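# Push the wheeled drawer pedestal fully under the desk

## Task

Get the wheeled drawer pedestal entirely beneath the desk, with no part of it protruding past the desk's front or either side. Its drawer fronts must face the room and be parallel to the desk's front edge. If the pedestal topples or ends up leaning, the task fails. It counts only if the pedestal stays in place by itself, not because the robot is holding it there.

## Robot and tools

Robot: a Hello Robot Stretch 3 with a single arm. It has a two-wheel differential base (0.33 m long, 0.34 m wide), a lift that rides up a mast, and a telescoping arm that reaches out to the robot's right. A wrist with yaw, pitch and roll carries a two-finger gripper. The base cannot move sideways. It spins about the point midway between its drive wheels, which sits 0.05 m behind the front edge. With the arm pulled in and the wrist folded, a spin sweeps a circle of radius 0.28 m. An unfolded, level wrist sticks out beyond that circle. The head carries head_camera and nav_camera, both aimed by head_pan_rad and head_tilt_rad. wrist_camera rides on the gripper.

Frames: the base frame has its origin on the floor between the drive wheels, with x forward, y to the left and z up. hand_pose is given in this frame, at the point where the closed fingertips meet. The odometry frame is the base frame as it was at the start. Heading runs from -3.142 to 3.142 and is positive to the left.

Tool execute_actions takes "actions", a list that runs in order. Each action is {"robot": ..., "steps": n, "until": ...}. steps counts control ticks at 30 per second, from 1 to 450, and defaults to 1. An action holding only {"steps": n} just waits. "robot" can be one command, a list of up to 8 commands run in sequence, or {"stop": true}, which brakes everything and clears the queue. A command may contain:
- "base": exactly one key. {"translate_m": d} is a relative drive in metres, measured from wherever the base is when that command begins; forward is positive and |d| is at most 1. {"rotate_rad": d} is a relative spin in radians, positive counter-clockwise (left), with |d| at most 3.2.
- "joints": absolute targets by name. Any joint you leave out keeps its previous target. Ranges: lift_m 0 to 1.1 (arm height); arm_m 0 to 0.52 (extension); wrist_yaw_rad -1.345 to 4.42 (0 points along the arm, positive swings toward the front, 3.0 folds over the base); wrist_pitch_rad -1.57 to 0.451 (negative tips the fingertips down); wrist_roll_rad -2.911 to 2.911; gripper_m -0.089 to 0.179 (larger is wider; the real gap is somewhat smaller than this value and is zero below 0.007); head_pan_rad -3.953 to 1.73 (positive turns left, -1.57 looks along the arm); head_tilt_rad -1.53 to 0.419 (negative looks down).
- "contact_limits": {"arm_m": e}, an effort percentage from 1 to 100 at which the arm halts. Lower values are gentler. It lasts until the arm's next command.
- Inside a queue, {"pause_s": s} waits up to 15 s.
Base and joint motions in one command begin together. A new command takes over at once and throws away any older queue. In a queue, the next item starts only once the previous one ends "done" (or "off_target" for base or gripper). Any other ending drops the rest of the queue. If anything in a call is invalid or out of range, the whole call is rejected and nothing runs.

"until" stops an action early. {"robot": {"status": "ended"}} waits until nothing is moving and no queue is running. You can also compare fields, for example {"lift_m": [">", 0.3], "base_status": ["!=", "moving"]}. {"any": {"status": "ended"}} fires as soon as the first motion finishes. Always wait for everything to settle before finishing.

Tool zoom_image: {"camera": one of head_camera, nav_camera, wrist_camera, "region": [x0, y0, x1, y1]}. Coordinates are pixels of that camera's latest image, counted from the top-left, and the box can be at most 504 x 504.

Tool finished_scene: {"scene": number}. It ends the scene irreversibly and reports whether the task succeeded.

Results: every non-error call returns one image per camera, taken at the end. base_status shows how far the base has gone out of its goal, from wheel counts. joint_goals, joint_status and measured_speeds are also listed. Status words are moving, done, off_target (stalled short of the goal and still pushing), contact_stop (the arm or lift hit something and went slack), time_out, stopped, not_commanded and torque_fault (a wrist servo is off for 10 s). "refused:" and "dropped:" lines name the rejected goal, counting from 0. lidar_m gives 12 distances in 30-degree sectors, starting straight ahead and going counter-clockwise, in a plane 0.17 m above the floor; it sees legs, not tabletops. wrist_depth_mm and head_depth_mm are 7x7 grids of median depth. motor_effort is in percent, with the peak in brackets. base_tilt is in degrees. An on_its_own line warns that the robot changed a goal, that a joint is slack or off, or that the base is leaning.

Speed: the base is fast (0.30 m/s) only when the arm is stowed: lift_m below 0.30, arm_m below 0.03 and wrist_yaw_rad above 2.54. Otherwise it is capped at 0.10 m/s. Less robot time is better.

Cautions: fold or unfold the wrist only with lift_m between 0.32 and 0.95, wrist_pitch_rad at -0.4 and roll near 0. With yaw below -0.4, keep pitch at -0.5 or lower. Pushing with the arm on something rigid while the gripper is above about 0.45 m can tip the robot, and a second push after a contact_stop makes tipping more likely. Driving while hooked on something fixed, or catching on furniture (especially while reversing), can also tip it. If the robot leans, reverse the last motion in small steps, free the gripper, and lower the lift to about 0.2 if it stays tipped. Avoid slamming, hard shoves, tipping the pedestal over, and leaving the robot pressed against it at the end.

Each tool is called after "Emit:" as a command line: name --argument value for each argument, lists and objects as JSON in quotes; but a table of rows of numbers goes row by row, as --pt "numbers of a row", without its own name.

## Session

Emit:
execute_actions --actions '[]'

Scene clock: 0.00 s.
robot.base_odometry: x=+0.000 y=+0.000 heading=+0.000 (m, m, rad; robot's odometry frame)
robot.turned_by_wheels: +0.000 (rad since the last result)
robot.turned_by_imu: +0.000 (rad since the last result)
robot.base_tilt: forward=+0.7 right=+0.8 (deg)
robot.lidar_m: 1.11 0.97 0.97 1.83 1.59 1.39 1.90 2.77 1.24 1.31 2.15 2.15
robot.head_depth_mm: 1717 2189 2170 2155 2138 2119 2074 / 1735 2355 2351 2346 2300 2294 2197 / 1748 2397 2487 2456 2465 1531 2070 / 1769 2176 2208 2239 2224 1355 1354 / 1776 1963 1977 1977 1958 1232 1213 / 1720 1789 1797 1792 1769 1124 1100 / 1612 1623 1626 1638 1624 1035 1003
robot.base_status: not_commanded
robot.joint_positions: lift_m=+0.564 arm_m=+0.002 wrist_yaw_rad=+3.082 wrist_pitch_rad=-0.598 wrist_roll_rad=-0.013 gripper_m=+0.037 head_pan_rad=+0.001 head_tilt_rad=+0.015
robot.joint_goals: lift_m=+0.564 arm_m=+0.002 wrist_yaw_rad=+3.082 wrist_pitch_rad=-0.598 wrist_roll_rad=-0.013 gripper_m=+0.037 head_pan_rad=+0.001 head_tilt_rad=+0.015
robot.joint_status: lift_m=not_commanded arm_m=not_commanded wrist_yaw_rad=not_commanded wrist_pitch_rad=not_commanded wrist_roll_rad=not_commanded gripper_m=not_commanded head_pan_rad=not_commanded head_tilt_rad=not_commanded
robot.measured_speeds: translate_m=+0.000 rotate_rad=+0.000 lift_m=+0.000 arm_m=+0.000 wrist_yaw_rad=+0.000 wrist_pitch_rad=+0.000 wrist_roll_rad=+0.000 head_pan_rad=+0.000 head_tilt_rad=+0.000
robot: refusals=0 queue=idle queue_left=0
robot.motor_effort: left_wheel=+0 right_wheel=+0 lift_m=+26 arm_m=+0 wrist_yaw_rad=-1 wrist_pitch_rad=+5 wrist_roll_rad=+0 gripper_m=+0 head_pan_rad=+1 head_tilt_rad=+2 (%)
robot.hand_pose: x=-0.0094 y=+0.0510 z=+0.5383 quat_wxyz=(+0.228, +0.677, +0.190, +0.674) (m; robot's base frame)
robot.wrist_depth_mm: - - - - - 887 780 / - - - - - 973 817 / - - - - - - 902 / 893 910 895 902 927 926 959 / 774 807 799 807 842 819 833 / 701 705 - 719 753 736 725 / 634 630 - - 644 657 665
pictures: head_camera (sideways: a quarter turn clockwise sets it upright), nav_camera (sideways: a quarter turn counterclockwise sets it upright), wrist_camera
Images, in order (width x height): head_camera 896x504, nav_camera 672x504, wrist_camera 644x364.

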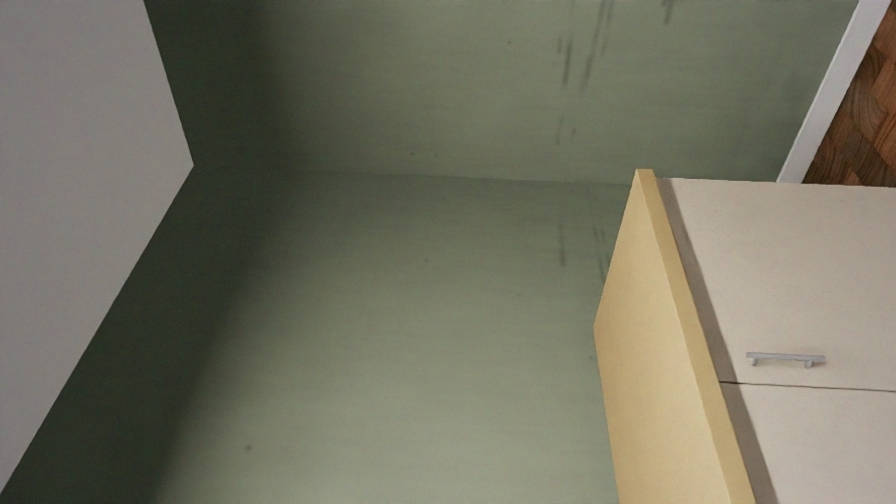

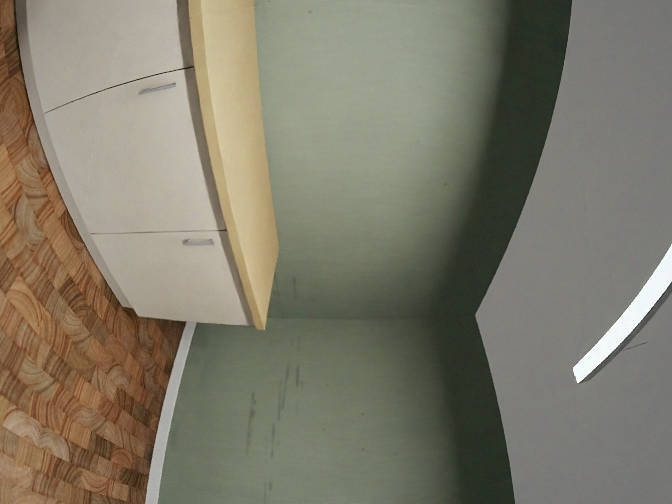

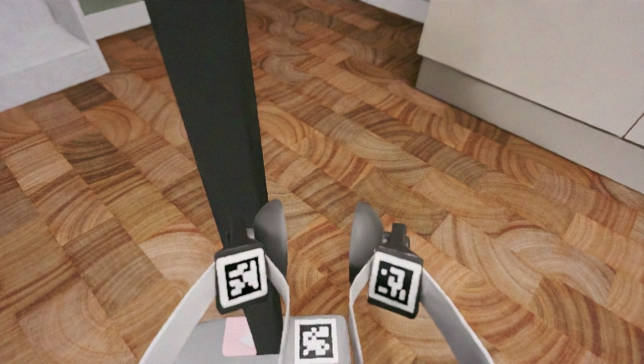

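Emit:
execute_actions --actions '[{"robot":{"joints":{"head_pan_rad":1.2,"head_tilt_rad":-0.6}},"steps":100,"until":{"robot":{"status":"ended"}}}]'

Emit:
execute_actions --actions '[{"robot":{"joints":{"head_pan_rad":-1.2,"head_tilt_rad":-0.6}},"steps":100,"until":{"robot":{"status":"ended"}}}]'

Emit:
execute_actions --actions '[{"robot":{"joints":{"head_pan_rad":-2.4,"head_tilt_rad":-0.6}},"steps":100,"until":{"robot":{"status":"ended"}}}]'

Emit:
execute_actions --actions '[{"robot":{"joints":{"head_pan_rad":-3.6,"head_tilt_rad":-0.6}},"steps":100,"until":{"robot":{"status":"ended"}}}]'

Scene clock: 7.17 s.
robot.base_odometry: x=+0.000 y=+0.000 heading=+0.000 (m, m, rad; robot's odometry frame)
robot.turned_by_wheels: +0.000 (rad since the last result)
robot.turned_by_imu: +0.000 (rad since the last result)
robot.base_tilt: forward=+0.8 right=+0.8 (deg)
robot.lidar_m: 1.10 0.96 0.97 1.83 1.58 1.40 1.90 2.76 1.24 1.31 2.15 2.15
robot.head_depth_mm: 1253 1359 1045 998 1117 1268 1244 / 1301 1401 1022 1053 1182 1365 1235 / 1352 1458 1046 1108 1255 1418 1227 / 1405 1545 1079 1170 1338 1450 1221 / 1463 1621 1785 2023 1703 1430 1214 / 1529 1691 1900 2083 1742 1423 1202 / 1596 1784 2022 2165 1718 1416 1194
robot.base_status: not_commanded
robot.joint_positions: lift_m=+0.564 arm_m=+0.002 wrist_yaw_rad=+3.082 wrist_pitch_rad=-0.598 wrist_roll_rad=-0.013 gripper_m=+0.037 head_pan_rad=+1.193 head_tilt_rad=-0.592
robot.joint_goals: lift_m=+0.564 arm_m=+0.002 wrist_yaw_rad=+3.082 wrist_pitch_rad=-0.598 wrist_roll_rad=-0.013 gripper_m=+0.037 head_pan_rad=+1.200 head_tilt_rad=-0.600
robot.joint_status: lift_m=not_commanded arm_m=not_commanded wrist_yaw_rad=not_commanded wrist_pitch_rad=not_commanded wrist_roll_rad=not_commanded gripper_m=not_commanded head_pan_rad=done head_tilt_rad=done
robot.measured_speeds: translate_m=+0.000 rotate_rad=+0.000 lift_m=+0.000 arm_m=+0.000 wrist_yaw_rad=+0.000 wrist_pitch_rad=+0.000 wrist_roll_rad=+0.000 head_pan_rad=+0.000 head_tilt_rad=+0.000
robot: refusals=0 queue=done queue_left=0
robot.motor_effort: left_wheel=+0(0) right_wheel=+0(0) lift_m=+26(26) arm_m=+0(0) wrist_yaw_rad=+0(0) wrist_pitch_rad=+5(5) wrist_roll_rad=+0(0) gripper_m=+0(0) head_pan_rad=+5(55) head_tilt_rad=-3(26) (%)
robot.hand_pose: x=-0.0094 y=+0.0510 z=+0.5383 quat_wxyz=(+0.228, +0.677, +0.190, +0.674) (m; robot's base frame)
robot.wrist_depth_mm: - - - - - 887 769 / - - - - - 968 816 / - - - - - - 917 / 885 888 920 927 922 961 954 / 792 801 787 807 838 825 828 / 690 699 - 719 740 736 746 / 631 642 - - 654 661 653
pictures: head_camera (sideways: a quarter turn clockwise sets it upright), nav_camera (sideways: a quarter turn counterclockwise sets it upright), wrist_camera
Images, in order (width x height): head_camera 896x504, nav_camera 672x504, wrist_camera 644x364.

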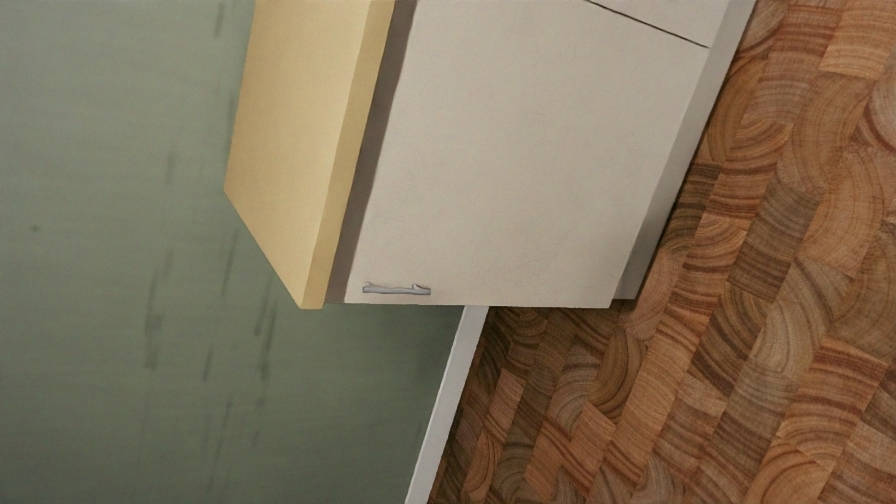

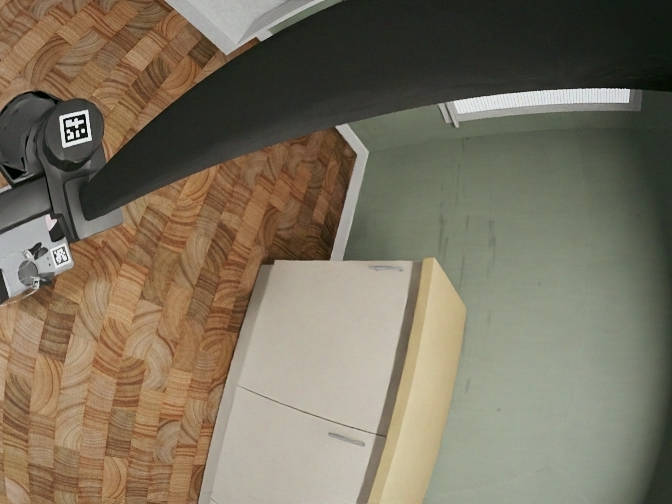

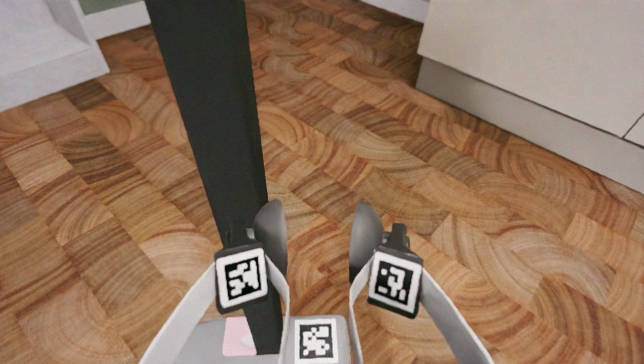

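Scene clock: 8.77 s.
robot.base_odometry: x=+0.000 y=+0.000 heading=+0.000 (m, m, rad; robot's odometry frame)
robot.turned_by_wheels: +0.000 (rad since the last result)
robot.turned_by_imu: +0.000 (rad since the last result)
robot.base_tilt: forward=+0.8 right=+0.9 (deg)
robot.lidar_m: 1.11 0.97 0.97 1.83 1.59 1.39 1.89 2.76 1.24 1.31 2.14 2.15
robot.head_depth_mm: 2207 2474 2820 2404 1705 1476 1244 / 2121 2354 2678 2370 1814 1469 1235 / 2026 2239 2544 2338 1789 1458 1225 / 1925 2144 2404 2306 1777 1446 1219 / 1866 2073 2300 2284 1758 1431 1208 / 1790 1958 2175 2237 1735 1425 1203 / 1724 1899 2078 2175 1721 1418 1194
robot.base_status: not_commanded
robot.joint_positions: lift_m=+0.564 arm_m=+0.002 wrist_yaw_rad=+3.082 wrist_pitch_rad=-0.598 wrist_roll_rad=-0.013 gripper_m=+0.037 head_pan_rad=-1.193 head_tilt_rad=-0.592
robot.joint_goals: lift_m=+0.564 arm_m=+0.002 wrist_yaw_rad=+3.082 wrist_pitch_rad=-0.598 wrist_roll_rad=-0.013 gripper_m=+0.037 head_pan_rad=-1.200 head_tilt_rad=-0.600
robot.joint_status: lift_m=not_commanded arm_m=not_commanded wrist_yaw_rad=not_commanded wrist_pitch_rad=not_commanded wrist_roll_rad=not_commanded gripper_m=not_commanded head_pan_rad=done head_tilt_rad=done
robot.measured_speeds: translate_m=+0.000 rotate_rad=+0.000 lift_m=+0.000 arm_m=+0.000 wrist_yaw_rad=+0.000 wrist_pitch_rad=+0.000 wrist_roll_rad=+0.000 head_pan_rad=+0.000 head_tilt_rad=+0.000
robot: refusals=0 queue=done queue_left=0
robot.motor_effort: left_wheel=+0(0) right_wheel=+0(0) lift_m=+26(26) arm_m=+0(0) wrist_yaw_rad=+0(1) wrist_pitch_rad=+5(5) wrist_roll_rad=+0(0) gripper_m=+0(0) head_pan_rad=-4(53) head_tilt_rad=-3(2) (%)
robot.hand_pose: x=-0.0094 y=+0.0510 z=+0.5383 quat_wxyz=(+0.228, +0.677, +0.190, +0.674) (m; robot's base frame)
robot.wrist_depth_mm: - - - - - 883 794 / - - - - - 970 817 / - - - - - - 912 / 884 889 904 911 924 971 951 / 783 785 799 801 820 828 843 / 705 696 - 721 738 736 747 / 640 634 - - 644 662 671
pictures: head_camera (sideways: a quarter turn clockwise sets it upright), nav_camera (sideways: a quarter turn counterclockwise sets it upright), wrist_camera
Images, in order (width x height): head_camera 896x504, nav_camera 672x504, wrist_camera 644x364.

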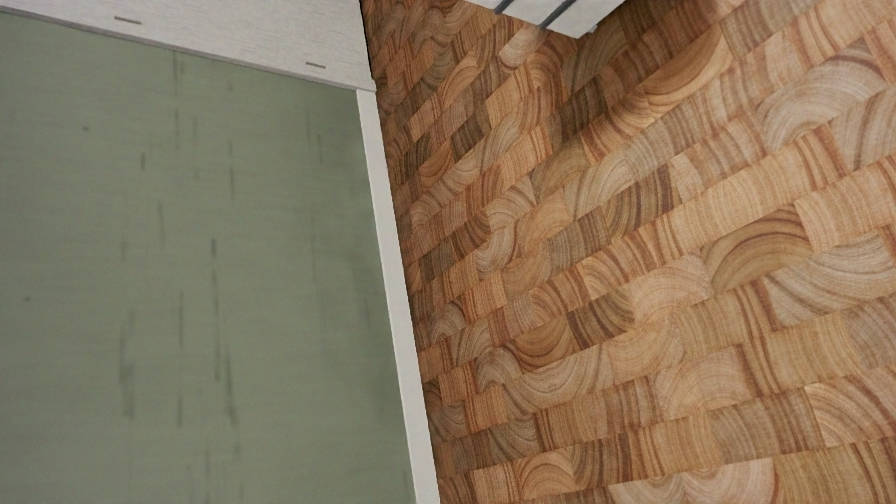

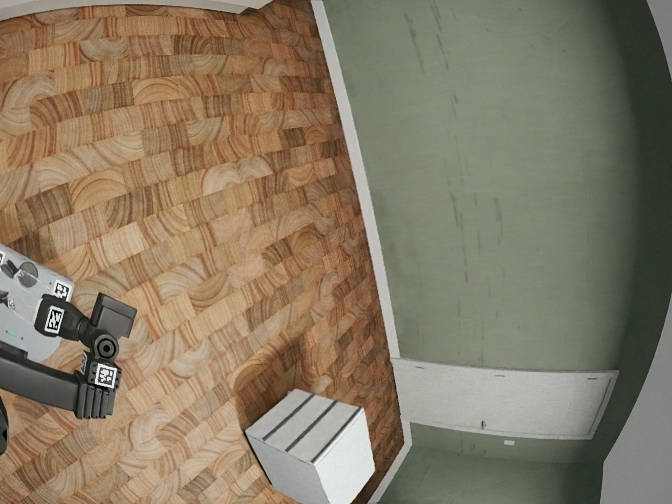

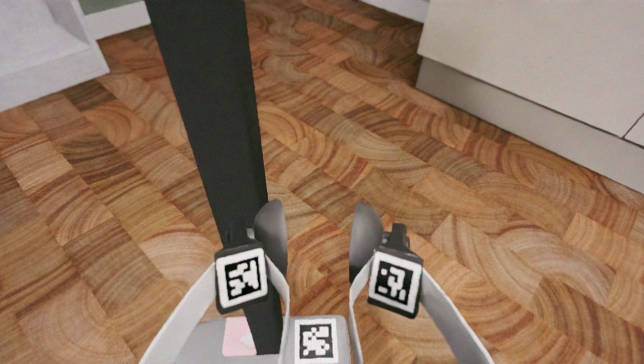

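Scene clock: 9.90 s.
robot.base_odometry: x=+0.000 y=+0.000 heading=+0.000 (m, m, rad; robot's odometry frame)
robot.turned_by_wheels: +0.000 (rad since the last result)
robot.turned_by_imu: +0.000 (rad since the last result)
robot.base_tilt: forward=+0.7 right=+0.8 (deg)
robot.lidar_m: 1.11 0.97 0.97 1.83 1.59 1.40 1.90 2.77 1.24 1.31 2.15 2.15
robot.head_depth_mm: 2706 2976 3209 2392 1831 1476 1245 / 2664 2948 3165 2353 1819 1470 1234 / 2667 2893 3140 2339 1793 1462 1226 / 2649 2922 3061 2288 1773 1446 1214 / 2613 2929 3104 2261 1753 1437 1212 / 2593 2897 3083 2251 1743 1421 1200 / 2585 2878 3029 1809 1675 1411 1193
robot.base_status: not_commanded
robot.joint_positions: lift_m=+0.564 arm_m=+0.002 wrist_yaw_rad=+3.082 wrist_pitch_rad=-0.598 wrist_roll_rad=-0.013 gripper_m=+0.037 head_pan_rad=-2.393 head_tilt_rad=-0.592
robot.joint_goals: lift_m=+0.564 arm_m=+0.002 wrist_yaw_rad=+3.082 wrist_pitch_rad=-0.598 wrist_roll_rad=-0.013 gripper_m=+0.037 head_pan_rad=-2.400 head_tilt_rad=-0.600
robot.joint_status: lift_m=not_commanded arm_m=not_commanded wrist_yaw_rad=not_commanded wrist_pitch_rad=not_commanded wrist_roll_rad=not_commanded gripper_m=not_commanded head_pan_rad=done head_tilt_rad=done
robot.measured_speeds: translate_m=+0.000 rotate_rad=+0.000 lift_m=+0.000 arm_m=+0.000 wrist_yaw_rad=+0.000 wrist_pitch_rad=+0.000 wrist_roll_rad=+0.000 head_pan_rad=+0.000 head_tilt_rad=+0.000
robot: refusals=0 queue=done queue_left=0
robot.motor_effort: left_wheel=-1(0) right_wheel=+0(0) lift_m=+26(26) arm_m=+0(0) wrist_yaw_rad=+0(0) wrist_pitch_rad=+4(5) wrist_roll_rad=+0(0) gripper_m=+0(1) head_pan_rad=-3(55) head_tilt_rad=-3(2) (%)
robot.hand_pose: x=-0.0094 y=+0.0510 z=+0.5383 quat_wxyz=(+0.228, +0.677, +0.190, +0.674) (m; robot's base frame)
robot.wrist_depth_mm: - - - - - 888 779 / - - - - - 976 820 / - - - - - - 919 / 907 895 912 938 938 947 939 / 762 780 788 805 846 829 855 / 692 702 - 706 744 737 752 / 646 650 - - 659 664 674
pictures: head_camera (sideways: a quarter turn clockwise sets it upright), nav_camera (sideways: a quarter turn counterclockwise sets it upright), wrist_camera
Images, in order (width x height): head_camera 896x504, nav_camera 672x504, wrist_camera 644x364.

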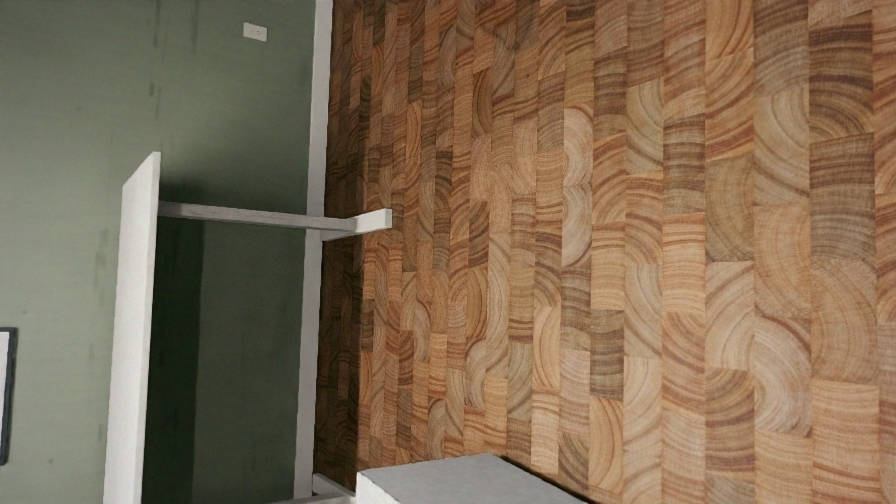

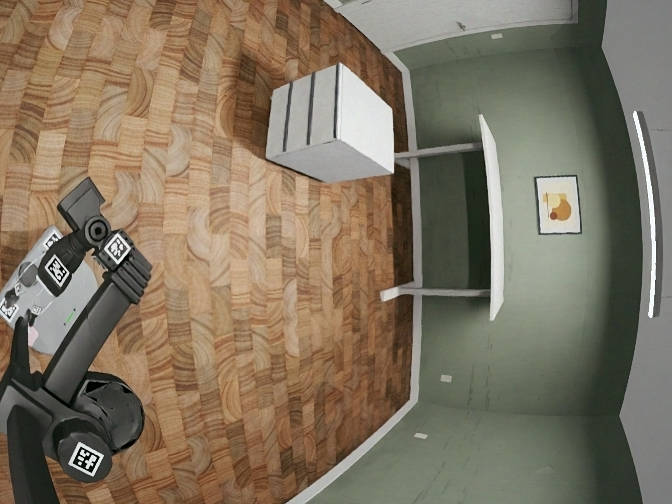

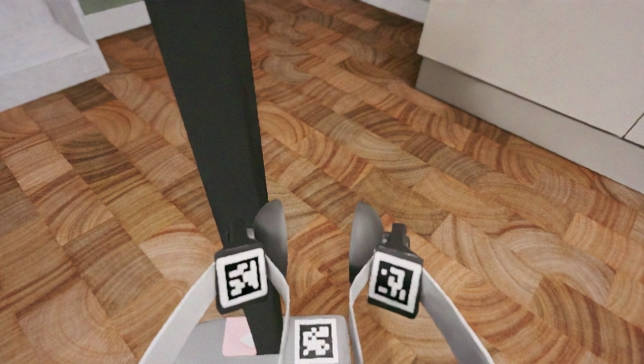

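Scene clock: 11.03 s.
robot.base_odometry: x=+0.000 y=+0.000 heading=+0.000 (m, m, rad; robot's odometry frame)
robot.turned_by_wheels: +0.000 (rad since the last result)
robot.turned_by_imu: +0.000 (rad since the last result)
robot.base_tilt: forward=+0.7 right=+0.9 (deg)
robot.lidar_m: 1.11 0.97 0.97 1.84 1.59 1.40 1.89 2.77 1.24 1.31 2.15 2.15
robot.head_depth_mm: 1298 1374 1471 1673 1679 1483 - / 1330 1425 1514 1746 1696 1463 1240 / 1381 1466 1564 1808 1713 1456 1226 / 1421 1435 1530 1811 1750 1447 1242 / 1473 1617 1806 2011 1751 1430 1243 / 1514 1686 1896 2077 1742 1427 1219 / 1572 1749 1970 2134 1727 1406 1193
robot.base_status: not_commanded
robot.joint_positions: lift_m=+0.564 arm_m=+0.002 wrist_yaw_rad=+3.082 wrist_pitch_rad=-0.598 wrist_roll_rad=-0.013 gripper_m=+0.037 head_pan_rad=-3.593 head_tilt_rad=-0.592
robot.joint_goals: lift_m=+0.564 arm_m=+0.002 wrist_yaw_rad=+3.082 wrist_pitch_rad=-0.598 wrist_roll_rad=-0.013 gripper_m=+0.037 head_pan_rad=-3.600 head_tilt_rad=-0.600
robot.joint_status: lift_m=not_commanded arm_m=not_commanded wrist_yaw_rad=not_commanded wrist_pitch_rad=not_commanded wrist_roll_rad=not_commanded gripper_m=not_commanded head_pan_rad=done head_tilt_rad=done
robot.measured_speeds: translate_m=+0.000 rotate_rad=+0.000 lift_m=+0.000 arm_m=+0.000 wrist_yaw_rad=+0.000 wrist_pitch_rad=+0.000 wrist_roll_rad=+0.000 head_pan_rad=+0.000 head_tilt_rad=+0.000
robot: refusals=0 queue=done queue_left=0
robot.motor_effort: left_wheel=+0(0) right_wheel=+0(0) lift_m=+26(26) arm_m=+0(0) wrist_yaw_rad=-1(1) wrist_pitch_rad=+5(5) wrist_roll_rad=+0(0) gripper_m=+0(0) head_pan_rad=-5(50) head_tilt_rad=-2(3) (%)
robot.hand_pose: x=-0.0094 y=+0.0510 z=+0.5383 quat_wxyz=(+0.228, +0.677, +0.190, +0.674) (m; robot's base frame)
robot.wrist_depth_mm: - - - - - 913 785 / - - - - - 969 820 / - - - - - - 931 / 875 889 918 932 955 943 932 / 781 802 790 806 825 824 844 / 709 695 - 715 751 728 739 / 627 640 - - 644 654 670
pictures: head_camera (sideways: a quarter turn clockwise sets it upright), nav_camera (sideways: a quarter turn counterclockwise sets it upright), wrist_camera
Images, in order (width x height): head_camera 896x504, nav_camera 672x504, wrist_camera 644x364.

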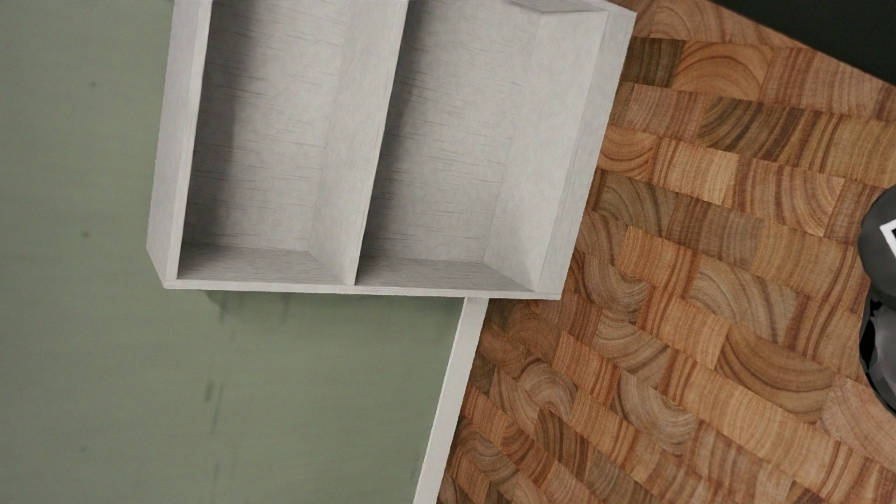

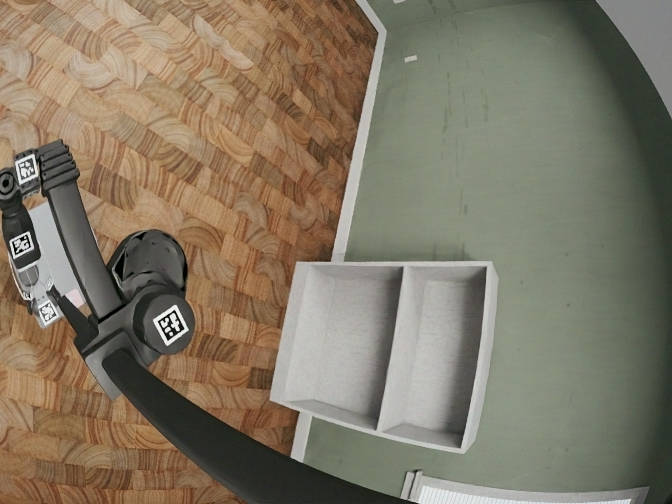

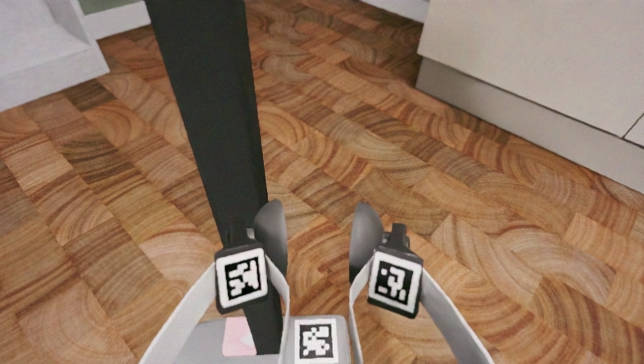

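Emit:
execute_actions --actions '[{"robot":{"joints":{"head_pan_rad":-2.1,"head_tilt_rad":-0.55,"lift_m":0.28}},"steps":200,"until":{"robot":{"status":"ended"}}}]'

Scene clock: 23.57 s.
robot.base_odometry: x=+0.000 y=+0.000 heading=+0.000 (m, m, rad; robot's odometry frame)
robot.turned_by_wheels: +0.000 (rad since the last result)
robot.turned_by_imu: -0.001 (rad since the last result)
robot.base_tilt: forward=+0.8 right=+0.9 (deg)
robot.lidar_m: 1.11 0.97 0.97 1.83 1.59 1.40 1.90 2.76 1.24 1.31 2.15 2.15
robot.head_depth_mm: 2553 2677 3041 2525 1906 1515 1268 / 2597 2750 3063 2507 1887 1504 1257 / 2678 2922 3137 2461 1860 1492 1253 / 2739 2969 3196 2436 1846 1484 1243 / 2804 2904 3207 1728 1763 1463 1232 / 2857 3154 3325 1487 1576 1460 1224 / 2924 3257 3375 1512 1626 1445 1215
robot.base_status: not_commanded
robot.joint_positions: lift_m=+0.280 arm_m=+0.002 wrist_yaw_rad=+3.082 wrist_pitch_rad=-0.599 wrist_roll_rad=-0.013 gripper_m=+0.037 head_pan_rad=-2.107 head_tilt_rad=-0.557
robot.joint_goals: lift_m=+0.280 arm_m=+0.002 wrist_yaw_rad=+3.082 wrist_pitch_rad=-0.599 wrist_roll_rad=-0.013 gripper_m=+0.037 head_pan_rad=-2.100 head_tilt_rad=-0.550
robot.joint_status: lift_m=done arm_m=not_commanded wrist_yaw_rad=not_commanded wrist_pitch_rad=not_commanded wrist_roll_rad=not_commanded gripper_m=not_commanded head_pan_rad=done head_tilt_rad=done
robot.measured_speeds: translate_m=+0.000 rotate_rad=+0.000 lift_m=+0.000 arm_m=+0.000 wrist_yaw_rad=+0.000 wrist_pitch_rad=+0.000 wrist_roll_rad=+0.000 head_pan_rad=+0.000 head_tilt_rad=+0.000
robot: refusals=0 queue=done queue_left=0
robot.motor_effort: left_wheel=+0(0) right_wheel=+0(0) lift_m=+19(25) arm_m=+0(0) wrist_yaw_rad=+0(0) wrist_pitch_rad=+5(5) wrist_roll_rad=+0(0) gripper_m=+0(1) head_pan_rad=+4(48) head_tilt_rad=+3(7) (%)
robot.hand_pose: x=-0.0094 y=+0.0510 z=+0.2547 quat_wxyz=(+0.228, +0.677, +0.190, +0.674) (m; robot's base frame)
robot.wrist_depth_mm: 876 894 921 930 939 933 815 / 696 719 748 731 762 779 784 / 605 607 - 635 642 648 653 / 518 527 - 556 543 551 553 / 461 - - - 483 480 486 / - - - - - 430 434 / - - - - 382 384 391
pictures: head_camera (sideways: a quarter turn clockwise sets it upright), nav_camera (sideways: a quarter turn counterclockwise sets it upright), wrist_camera
Images, in order (width x height): head_camera 896x504, nav_camera 672x504, wrist_camera 644x364.

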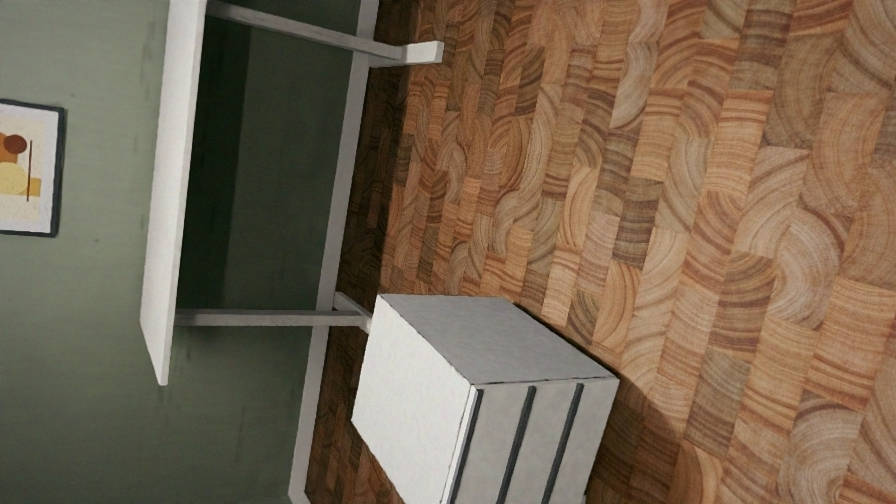

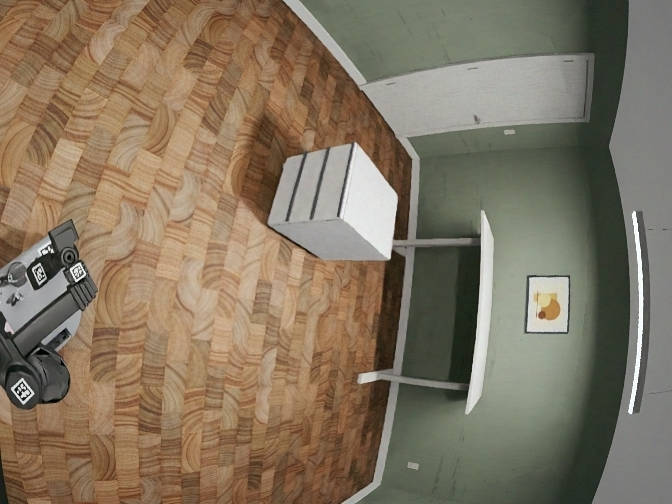

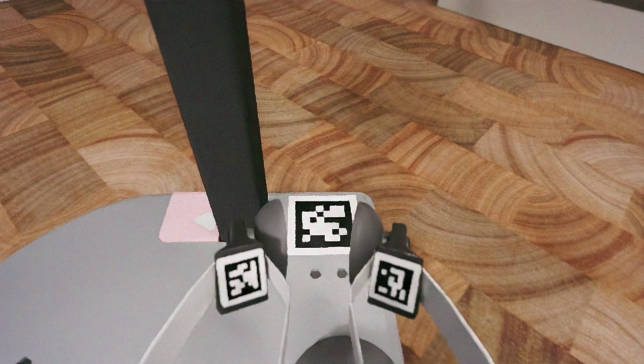

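Emit:
execute_actions --actions '[{"robot":{"base":{"rotate_rad":-2.37},"joints":{"head_pan_rad":0.25,"head_tilt_rad":-0.55}},"steps":300,"until":{"robot":{"status":"ended"}}}]'

Scene clock: 63.10 s.
robot.base_odometry: x=+0.000 y=+0.000 heading=-2.370 (m, m, rad; robot's odometry frame)
robot.turned_by_wheels: -2.370 (rad since the last result)
robot.turned_by_imu: -2.392 (rad since the last result)
robot.base_tilt: forward=+0.7 right=+0.8 (deg)
robot.lidar_m: 2.76 1.24 2.22 2.15 1.35 1.00 0.97 1.01 1.69 1.36 1.39 2.31
robot.head_depth_mm: 2539 2641 3018 2544 1894 1522 1265 / 2591 2750 3073 2511 1889 1515 1259 / 2658 2910 3157 2482 1864 1493 1251 / 2723 2978 3188 2427 1843 1490 1242 / 2758 3033 3243 1771 1772 1471 1236 / 2830 3085 3321 1508 1571 1457 1223 / 2915 3178 3369 1488 1609 1448 1215
robot.base_status: done (rotate_rad -2.3699 of -2.3700)
robot.joint_positions: lift_m=+0.280 arm_m=+0.002 wrist_yaw_rad=+3.082 wrist_pitch_rad=-0.599 wrist_roll_rad=-0.013 gripper_m=+0.037 head_pan_rad=+0.243 head_tilt_rad=-0.556
robot.joint_goals: lift_m=+0.280 arm_m=+0.002 wrist_yaw_rad=+3.082 wrist_pitch_rad=-0.599 wrist_roll_rad=-0.013 gripper_m=+0.037 head_pan_rad=+0.250 head_tilt_rad=-0.550
robot.joint_status: lift_m=done arm_m=not_commanded wrist_yaw_rad=not_commanded wrist_pitch_rad=not_commanded wrist_roll_rad=not_commanded gripper_m=not_commanded head_pan_rad=done head_tilt_rad=done
robot.measured_speeds: translate_m=+0.000 rotate_rad=+0.000 lift_m=+0.000 arm_m=+0.000 wrist_yaw_rad=+0.000 wrist_pitch_rad=+0.000 wrist_roll_rad=+0.000 head_pan_rad=+0.000 head_tilt_rad=+0.000
robot: refusals=0 queue=done queue_left=0
robot.motor_effort: left_wheel=+2(16) right_wheel=-2(5) lift_m=+19(19) arm_m=-1(1) wrist_yaw_rad=+0(1) wrist_pitch_rad=+5(5) wrist_roll_rad=+0(0) gripper_m=+0(0) head_pan_rad=+4(54) head_tilt_rad=+2(2) (%)
robot.hand_pose: x=-0.0094 y=+0.0509 z=+0.2547 quat_wxyz=(+0.228, +0.677, +0.190, +0.674) (m; robot's base frame)
robot.wrist_depth_mm: 866 888 907 932 947 983 992 / 699 705 737 754 747 786 797 / 601 601 - 629 638 652 643 / 516 531 - 558 540 554 563 / 467 - - - 481 476 489 / - - - - - 429 433 / - - - - 381 386 385
pictures: head_camera (sideways: a quarter turn clockwise sets it upright), nav_camera (sideways: a quarter turn counterclockwise sets it upright), wrist_camera
Images, in order (width x height): head_camera 896x504, nav_camera 672x504, wrist_camera 644x364.

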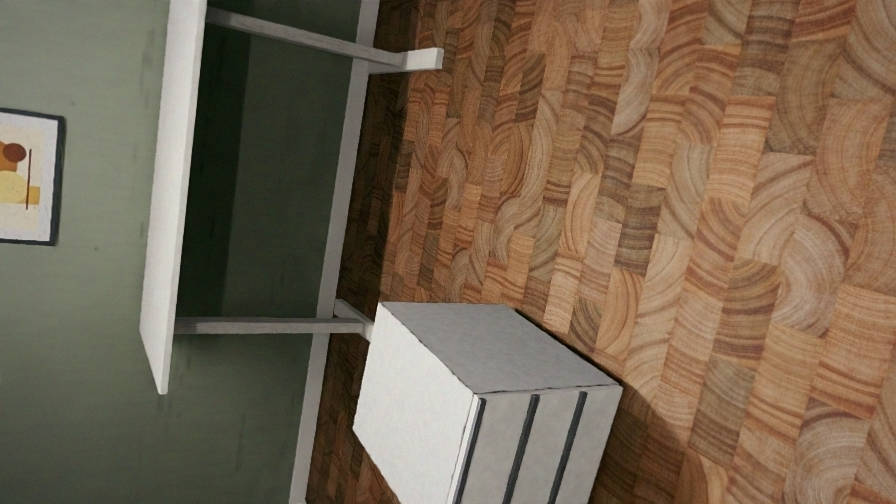

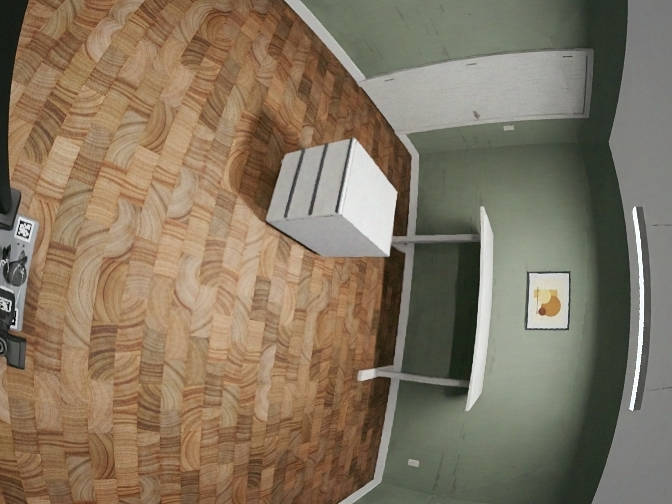

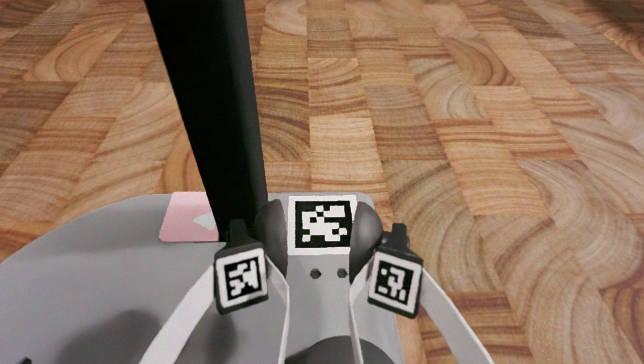

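Emit:
execute_actions --actions '[{"robot":[{"base":{"rotate_rad":1.175},"joints":{"head_pan_rad":-1.0,"head_tilt_rad":-0.8}},{"base":{"translate_m":0.9}},{"base":{"translate_m":0.83}},{"base":{"rotate_rad":-1.175}},{"base":{"translate_m":0.72}},{"base":{"rotate_rad":-1.555},"joints":{"head_pan_rad":0.0,"head_tilt_rad":-0.9}}],"steps":450,"until":{"robot":{"queue_left":["<=",2]}}}]'

Emit:
execute_actions --actions '[{"steps":450,"until":{"robot":{"status":"ended"}}}]'

Scene clock: 99.77 s.
robot.base_odometry: x=+0.635 y=-1.609 heading=-1.195 (m, m, rad; robot's odometry frame)
robot.turned_by_wheels: +1.175 (rad since the last result)
robot.turned_by_imu: +1.190 (rad since the last result)
robot.base_tilt: forward=+0.7 right=+0.8 (deg)
robot.lidar_m: 0.56 0.55 0.60 0.90 1.67 1.76 3.10 2.91 0.80 1.12 1.40 0.70
robot.head_depth_mm: 2082 2340 2322 1856 1536 1313 1151 / 2103 2382 2289 1842 1525 1311 1141 / 2148 2459 2277 1810 1514 1297 1136 / 2192 2483 2255 1792 1499 1288 1127 / 1641 1875 2057 1770 1484 1281 1119 / 1236 1350 1485 1632 1478 1268 1114 / 1003 1083 1170 1263 1356 1261 1108
robot.base_status: done (translate_m +0.8300 of +0.8300)
robot.joint_positions: lift_m=+0.280 arm_m=+0.002 wrist_yaw_rad=+3.082 wrist_pitch_rad=-0.599 wrist_roll_rad=-0.013 gripper_m=+0.037 head_pan_rad=-0.993 head_tilt_rad=-0.790
robot.joint_goals: lift_m=+0.280 arm_m=+0.002 wrist_yaw_rad=+3.082 wrist_pitch_rad=-0.599 wrist_roll_rad=-0.013 gripper_m=+0.037 head_pan_rad=-1.000 head_tilt_rad=-0.800
robot.joint_status: lift_m=done arm_m=not_commanded wrist_yaw_rad=not_commanded wrist_pitch_rad=not_commanded wrist_roll_rad=not_commanded gripper_m=not_commanded head_pan_rad=done head_tilt_rad=done
robot.measured_speeds: translate_m=+0.000 rotate_rad=+0.000 lift_m=+0.000 arm_m=+0.000 wrist_yaw_rad=+0.000 wrist_pitch_rad=+0.000 wrist_roll_rad=+0.000 head_pan_rad=+0.000 head_tilt_rad=+0.000
robot: refusals=0 queue=running queue_left=2
robot.motor_effort: left_wheel=-3(12) right_wheel=+1(6) lift_m=+19(19) arm_m=-1(1) wrist_yaw_rad=-1(0) wrist_pitch_rad=+5(5) wrist_roll_rad=+0(0) gripper_m=+0(0) head_pan_rad=-3(53) head_tilt_rad=-3(18) (%)
robot.hand_pose: x=-0.0094 y=+0.0509 z=+0.2547 quat_wxyz=(+0.228, +0.677, +0.190, +0.674) (m; robot's base frame)
robot.wrist_depth_mm: 855 876 901 938 848 624 504 / 708 712 744 733 777 645 523 / 598 607 - 627 638 627 525 / 514 525 - 546 543 547 525 / 463 - - - 482 475 480 / - - - - - 424 436 / - - - - 377 384 390
pictures: head_camera (sideways: a quarter turn clockwise sets it upright), nav_camera (sideways: a quarter turn counterclockwise sets it upright), wrist_camera
Images, in order (width x height): head_camera 896x504, nav_camera 672x504, wrist_camera 644x364.

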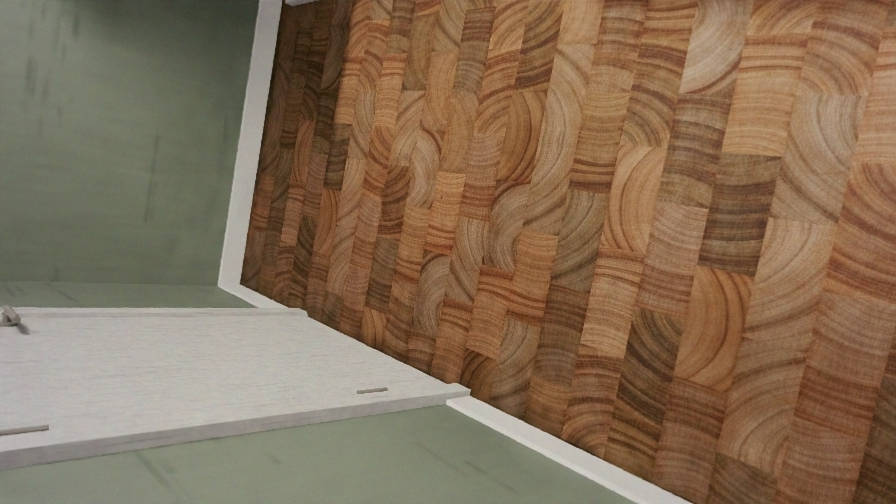

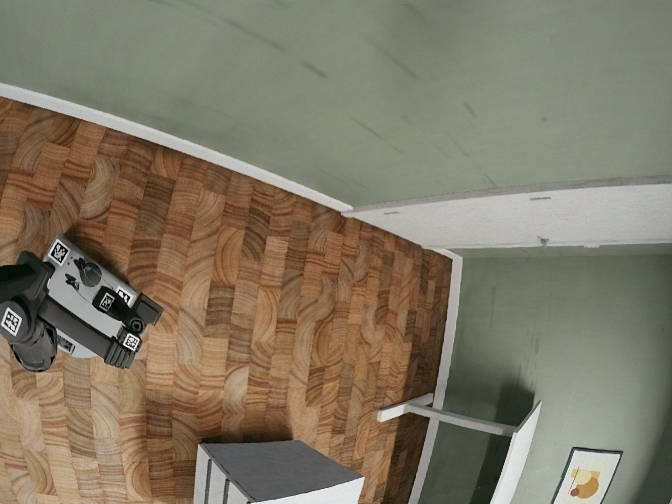

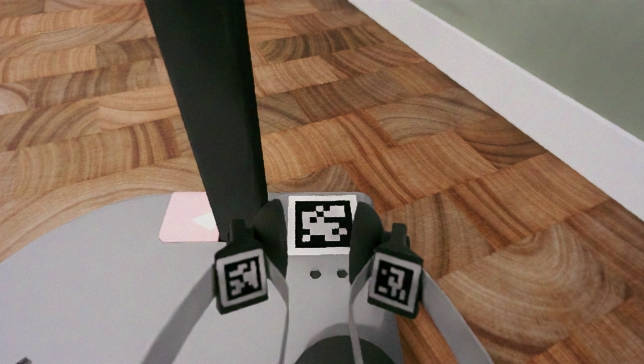

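Scene clock: 108.30 s.
robot.base_odometry: x=+0.119 y=-2.111 heading=+2.358 (m, m, rad; robot's odometry frame)
robot.turned_by_wheels: -2.730 (rad since the last result)
robot.turned_by_imu: -2.750 (rad since the last result)
robot.base_tilt: forward=+0.7 right=+0.8 (deg)
robot.lidar_m: 0.67 0.72 1.48 1.81 0.70 0.56 0.54 0.57 0.80 2.36 2.46 0.67
robot.head_depth_mm: 2704 2538 2018 1679 1448 1265 1120 / 2807 2470 2004 1593 1425 1250 1113 / 2816 2462 1218 1040 1233 1243 1110 / 2820 2438 1202 1036 1262 1236 1101 / 2776 2370 1193 1046 1305 1229 1092 / 2775 2348 1188 1043 1308 1220 1086 / 2776 2337 1899 1522 1373 1213 1080
robot.base_status: done (rotate_rad -1.5549 of -1.5550)
robot.joint_positions: lift_m=+0.280 arm_m=+0.002 wrist_yaw_rad=+3.082 wrist_pitch_rad=-0.599 wrist_roll_rad=-0.013 gripper_m=+0.037 head_pan_rad=-0.007 head_tilt_rad=-0.889
robot.joint_goals: lift_m=+0.280 arm_m=+0.002 wrist_yaw_rad=+3.082 wrist_pitch_rad=-0.599 wrist_roll_rad=-0.013 gripper_m=+0.037 head_pan_rad=+0.000 head_tilt_rad=-0.900
robot.joint_status: lift_m=done arm_m=not_commanded wrist_yaw_rad=not_commanded wrist_pitch_rad=not_commanded wrist_roll_rad=not_commanded gripper_m=not_commanded head_pan_rad=done head_tilt_rad=done
robot.measured_speeds: translate_m=+0.000 rotate_rad=+0.000 lift_m=+0.000 arm_m=+0.000 wrist_yaw_rad=+0.000 wrist_pitch_rad=+0.000 wrist_roll_rad=+0.000 head_pan_rad=+0.000 head_tilt_rad=+0.000
robot: refusals=0 queue=done queue_left=0
robot.motor_effort: left_wheel=+2(13) right_wheel=-2(5) lift_m=+19(19) arm_m=-1(1) wrist_yaw_rad=+0(0) wrist_pitch_rad=+5(5) wrist_roll_rad=+0(0) gripper_m=+0(2) head_pan_rad=+4(53) head_tilt_rad=-4(12) (%)
robot.hand_pose: x=-0.0094 y=+0.0509 z=+0.2547 quat_wxyz=(+0.228, +0.677, +0.190, +0.674) (m; robot's base frame)
robot.wrist_depth_mm: 663 831 920 928 937 956 963 / 646 712 732 759 745 771 787 / 585 596 - 617 634 646 642 / 509 525 - 552 548 554 553 / 467 - - - 478 480 484 / - - - - - 427 429 / - - - - 380 385 390
pictures: head_camera (sideways: a quarter turn clockwise sets it upright), nav_camera (sideways: a quarter turn counterclockwise sets it upright), wrist_camera
Images, in order (width x height): head_camera 896x504, nav_camera 672x504, wrist_camera 644x364.

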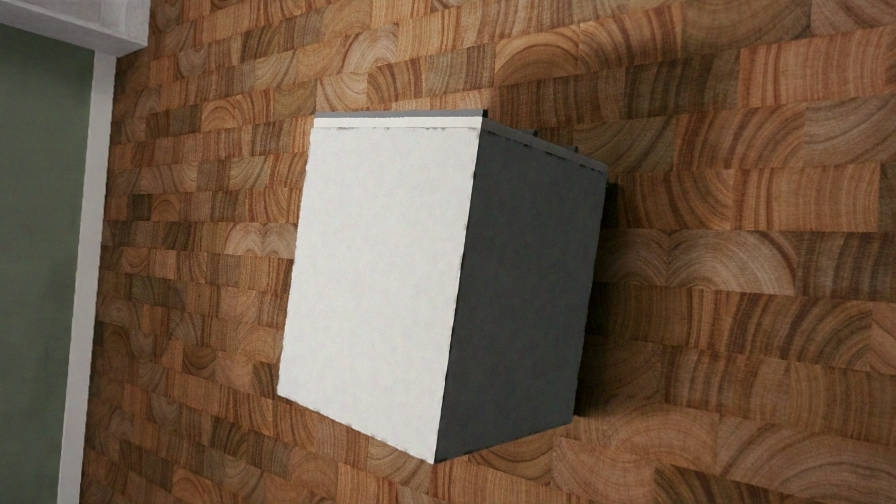

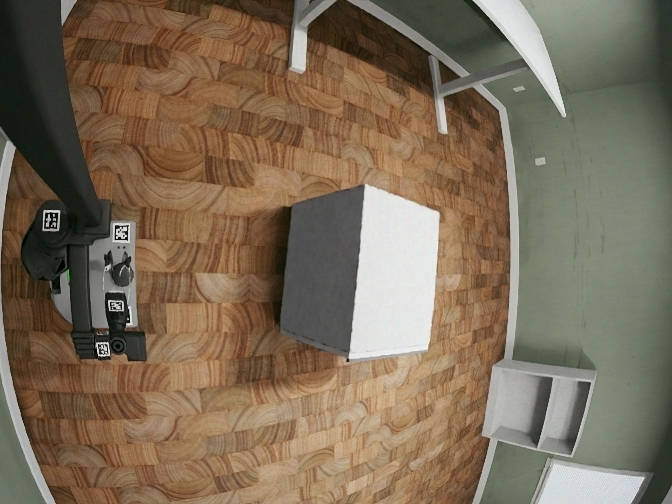

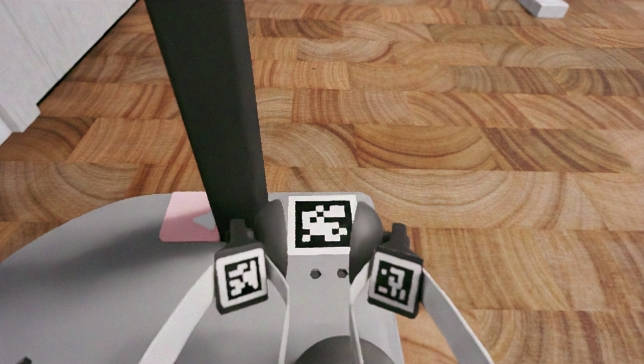

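Emit:
execute_actions --actions '[{"robot":[{"base":{"translate_m":0.55},"joints":{"head_tilt_rad":-1.1}},{"joints":{"lift_m":0.32}},{"base":{"translate_m":0.25}}],"steps":450,"until":{"robot":{"status":"ended"}}}]'

Scene clock: 127.63 s.
robot.base_odometry: x=-0.448 y=-1.547 heading=+2.358 (m, m, rad; robot's odometry frame)
robot.turned_by_wheels: +0.000 (rad since the last result)
robot.turned_by_imu: -0.157 (rad since the last result)
robot.base_tilt: forward=+0.7 right=+0.8 (deg)
robot.lidar_m: - - 0.15 0.20 1.82 1.38 1.30 1.31 1.65 0.21 0.15 -
robot.head_depth_mm: 2069 1844 1623 1464 1321 1201 1104 / 2117 1836 1621 1410 802 732 1081 / 2093 1825 1598 879 797 728 - / 2071 1805 1590 873 791 722 - / 2048 1775 1584 866 785 717 - / 2032 1760 1560 861 781 714 1094 / 1987 1742 1555 857 775 708 1076
robot.base_status: off_target (translate_m +0.2499 of +0.2500)
robot.joint_positions: lift_m=+0.320 arm_m=+0.002 wrist_yaw_rad=+3.076 wrist_pitch_rad=-0.602 wrist_roll_rad=-0.013 gripper_m=+0.037 head_pan_rad=-0.004 head_tilt_rad=-1.092
robot.joint_goals: lift_m=+0.320 arm_m=+0.002 wrist_yaw_rad=+3.076 wrist_pitch_rad=-0.602 wrist_roll_rad=-0.013 gripper_m=+0.037 head_pan_rad=+0.000 head_tilt_rad=-1.100
robot.joint_status: lift_m=done arm_m=not_commanded wrist_yaw_rad=not_commanded wrist_pitch_rad=not_commanded wrist_roll_rad=not_commanded gripper_m=not_commanded head_pan_rad=done head_tilt_rad=done
robot.measured_speeds: translate_m=+0.000 rotate_rad=+0.000 lift_m=+0.000 arm_m=+0.000 wrist_yaw_rad=+0.000 wrist_pitch_rad=+0.000 wrist_roll_rad=+0.000 head_pan_rad=+0.000 head_tilt_rad=+0.000
robot: refusals=0 queue=done queue_left=0
robot.motor_effort: left_wheel=+9(100) right_wheel=+16(26) lift_m=+27(35) arm_m=-1(2) wrist_yaw_rad=+4(15) wrist_pitch_rad=+6(6) wrist_roll_rad=+0(0) gripper_m=+1(0) head_pan_rad=+2(3) head_tilt_rad=-3(18) (%)
robot.hand_pose: x=-0.0084 y=+0.0504 z=+0.2938 quat_wxyz=(+0.231, +0.677, +0.189, +0.673) (m; robot's base frame)
robot.wrist_depth_mm: 959 962 - - 210 117 82 / 767 777 807 815 210 118 82 / 661 668 - 686 212 118 82 / 562 562 573 586 212 119 82 / 509 530 - - 194 119 83 / - - - - - 120 83 / - - - - 220 114 83
pictures: head_camera (sideways: a quarter turn clockwise sets it upright), nav_camera (sideways: a quarter turn counterclockwise sets it upright), wrist_camera
Images, in order (width x height): head_camera 896x504, nav_camera 672x504, wrist_camera 644x364.

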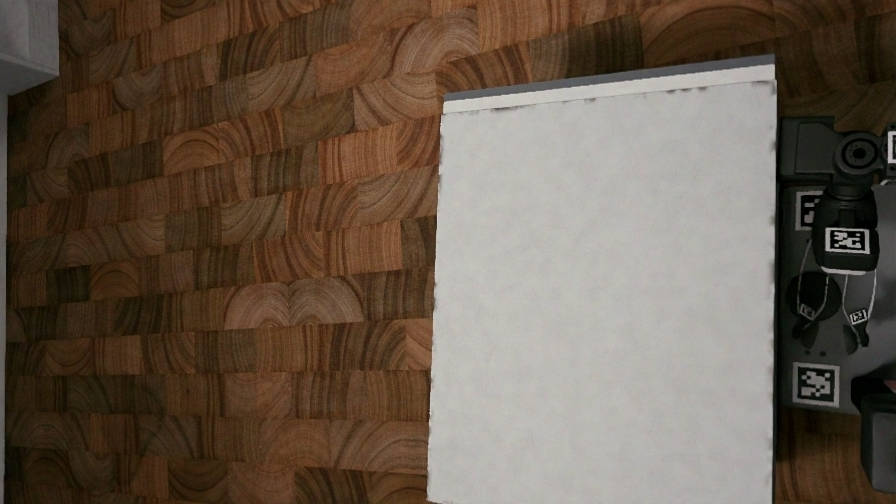

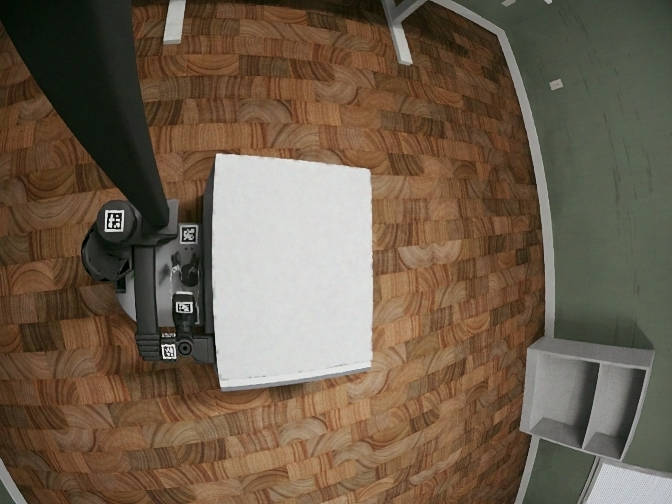

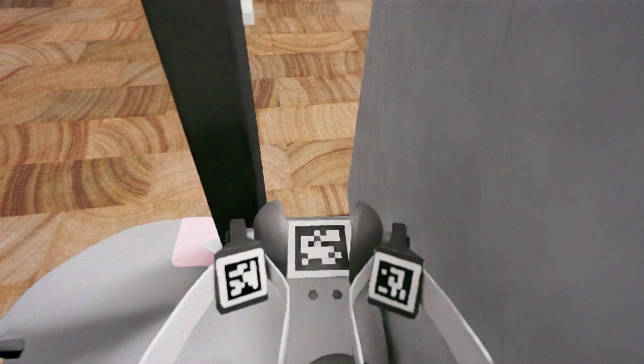

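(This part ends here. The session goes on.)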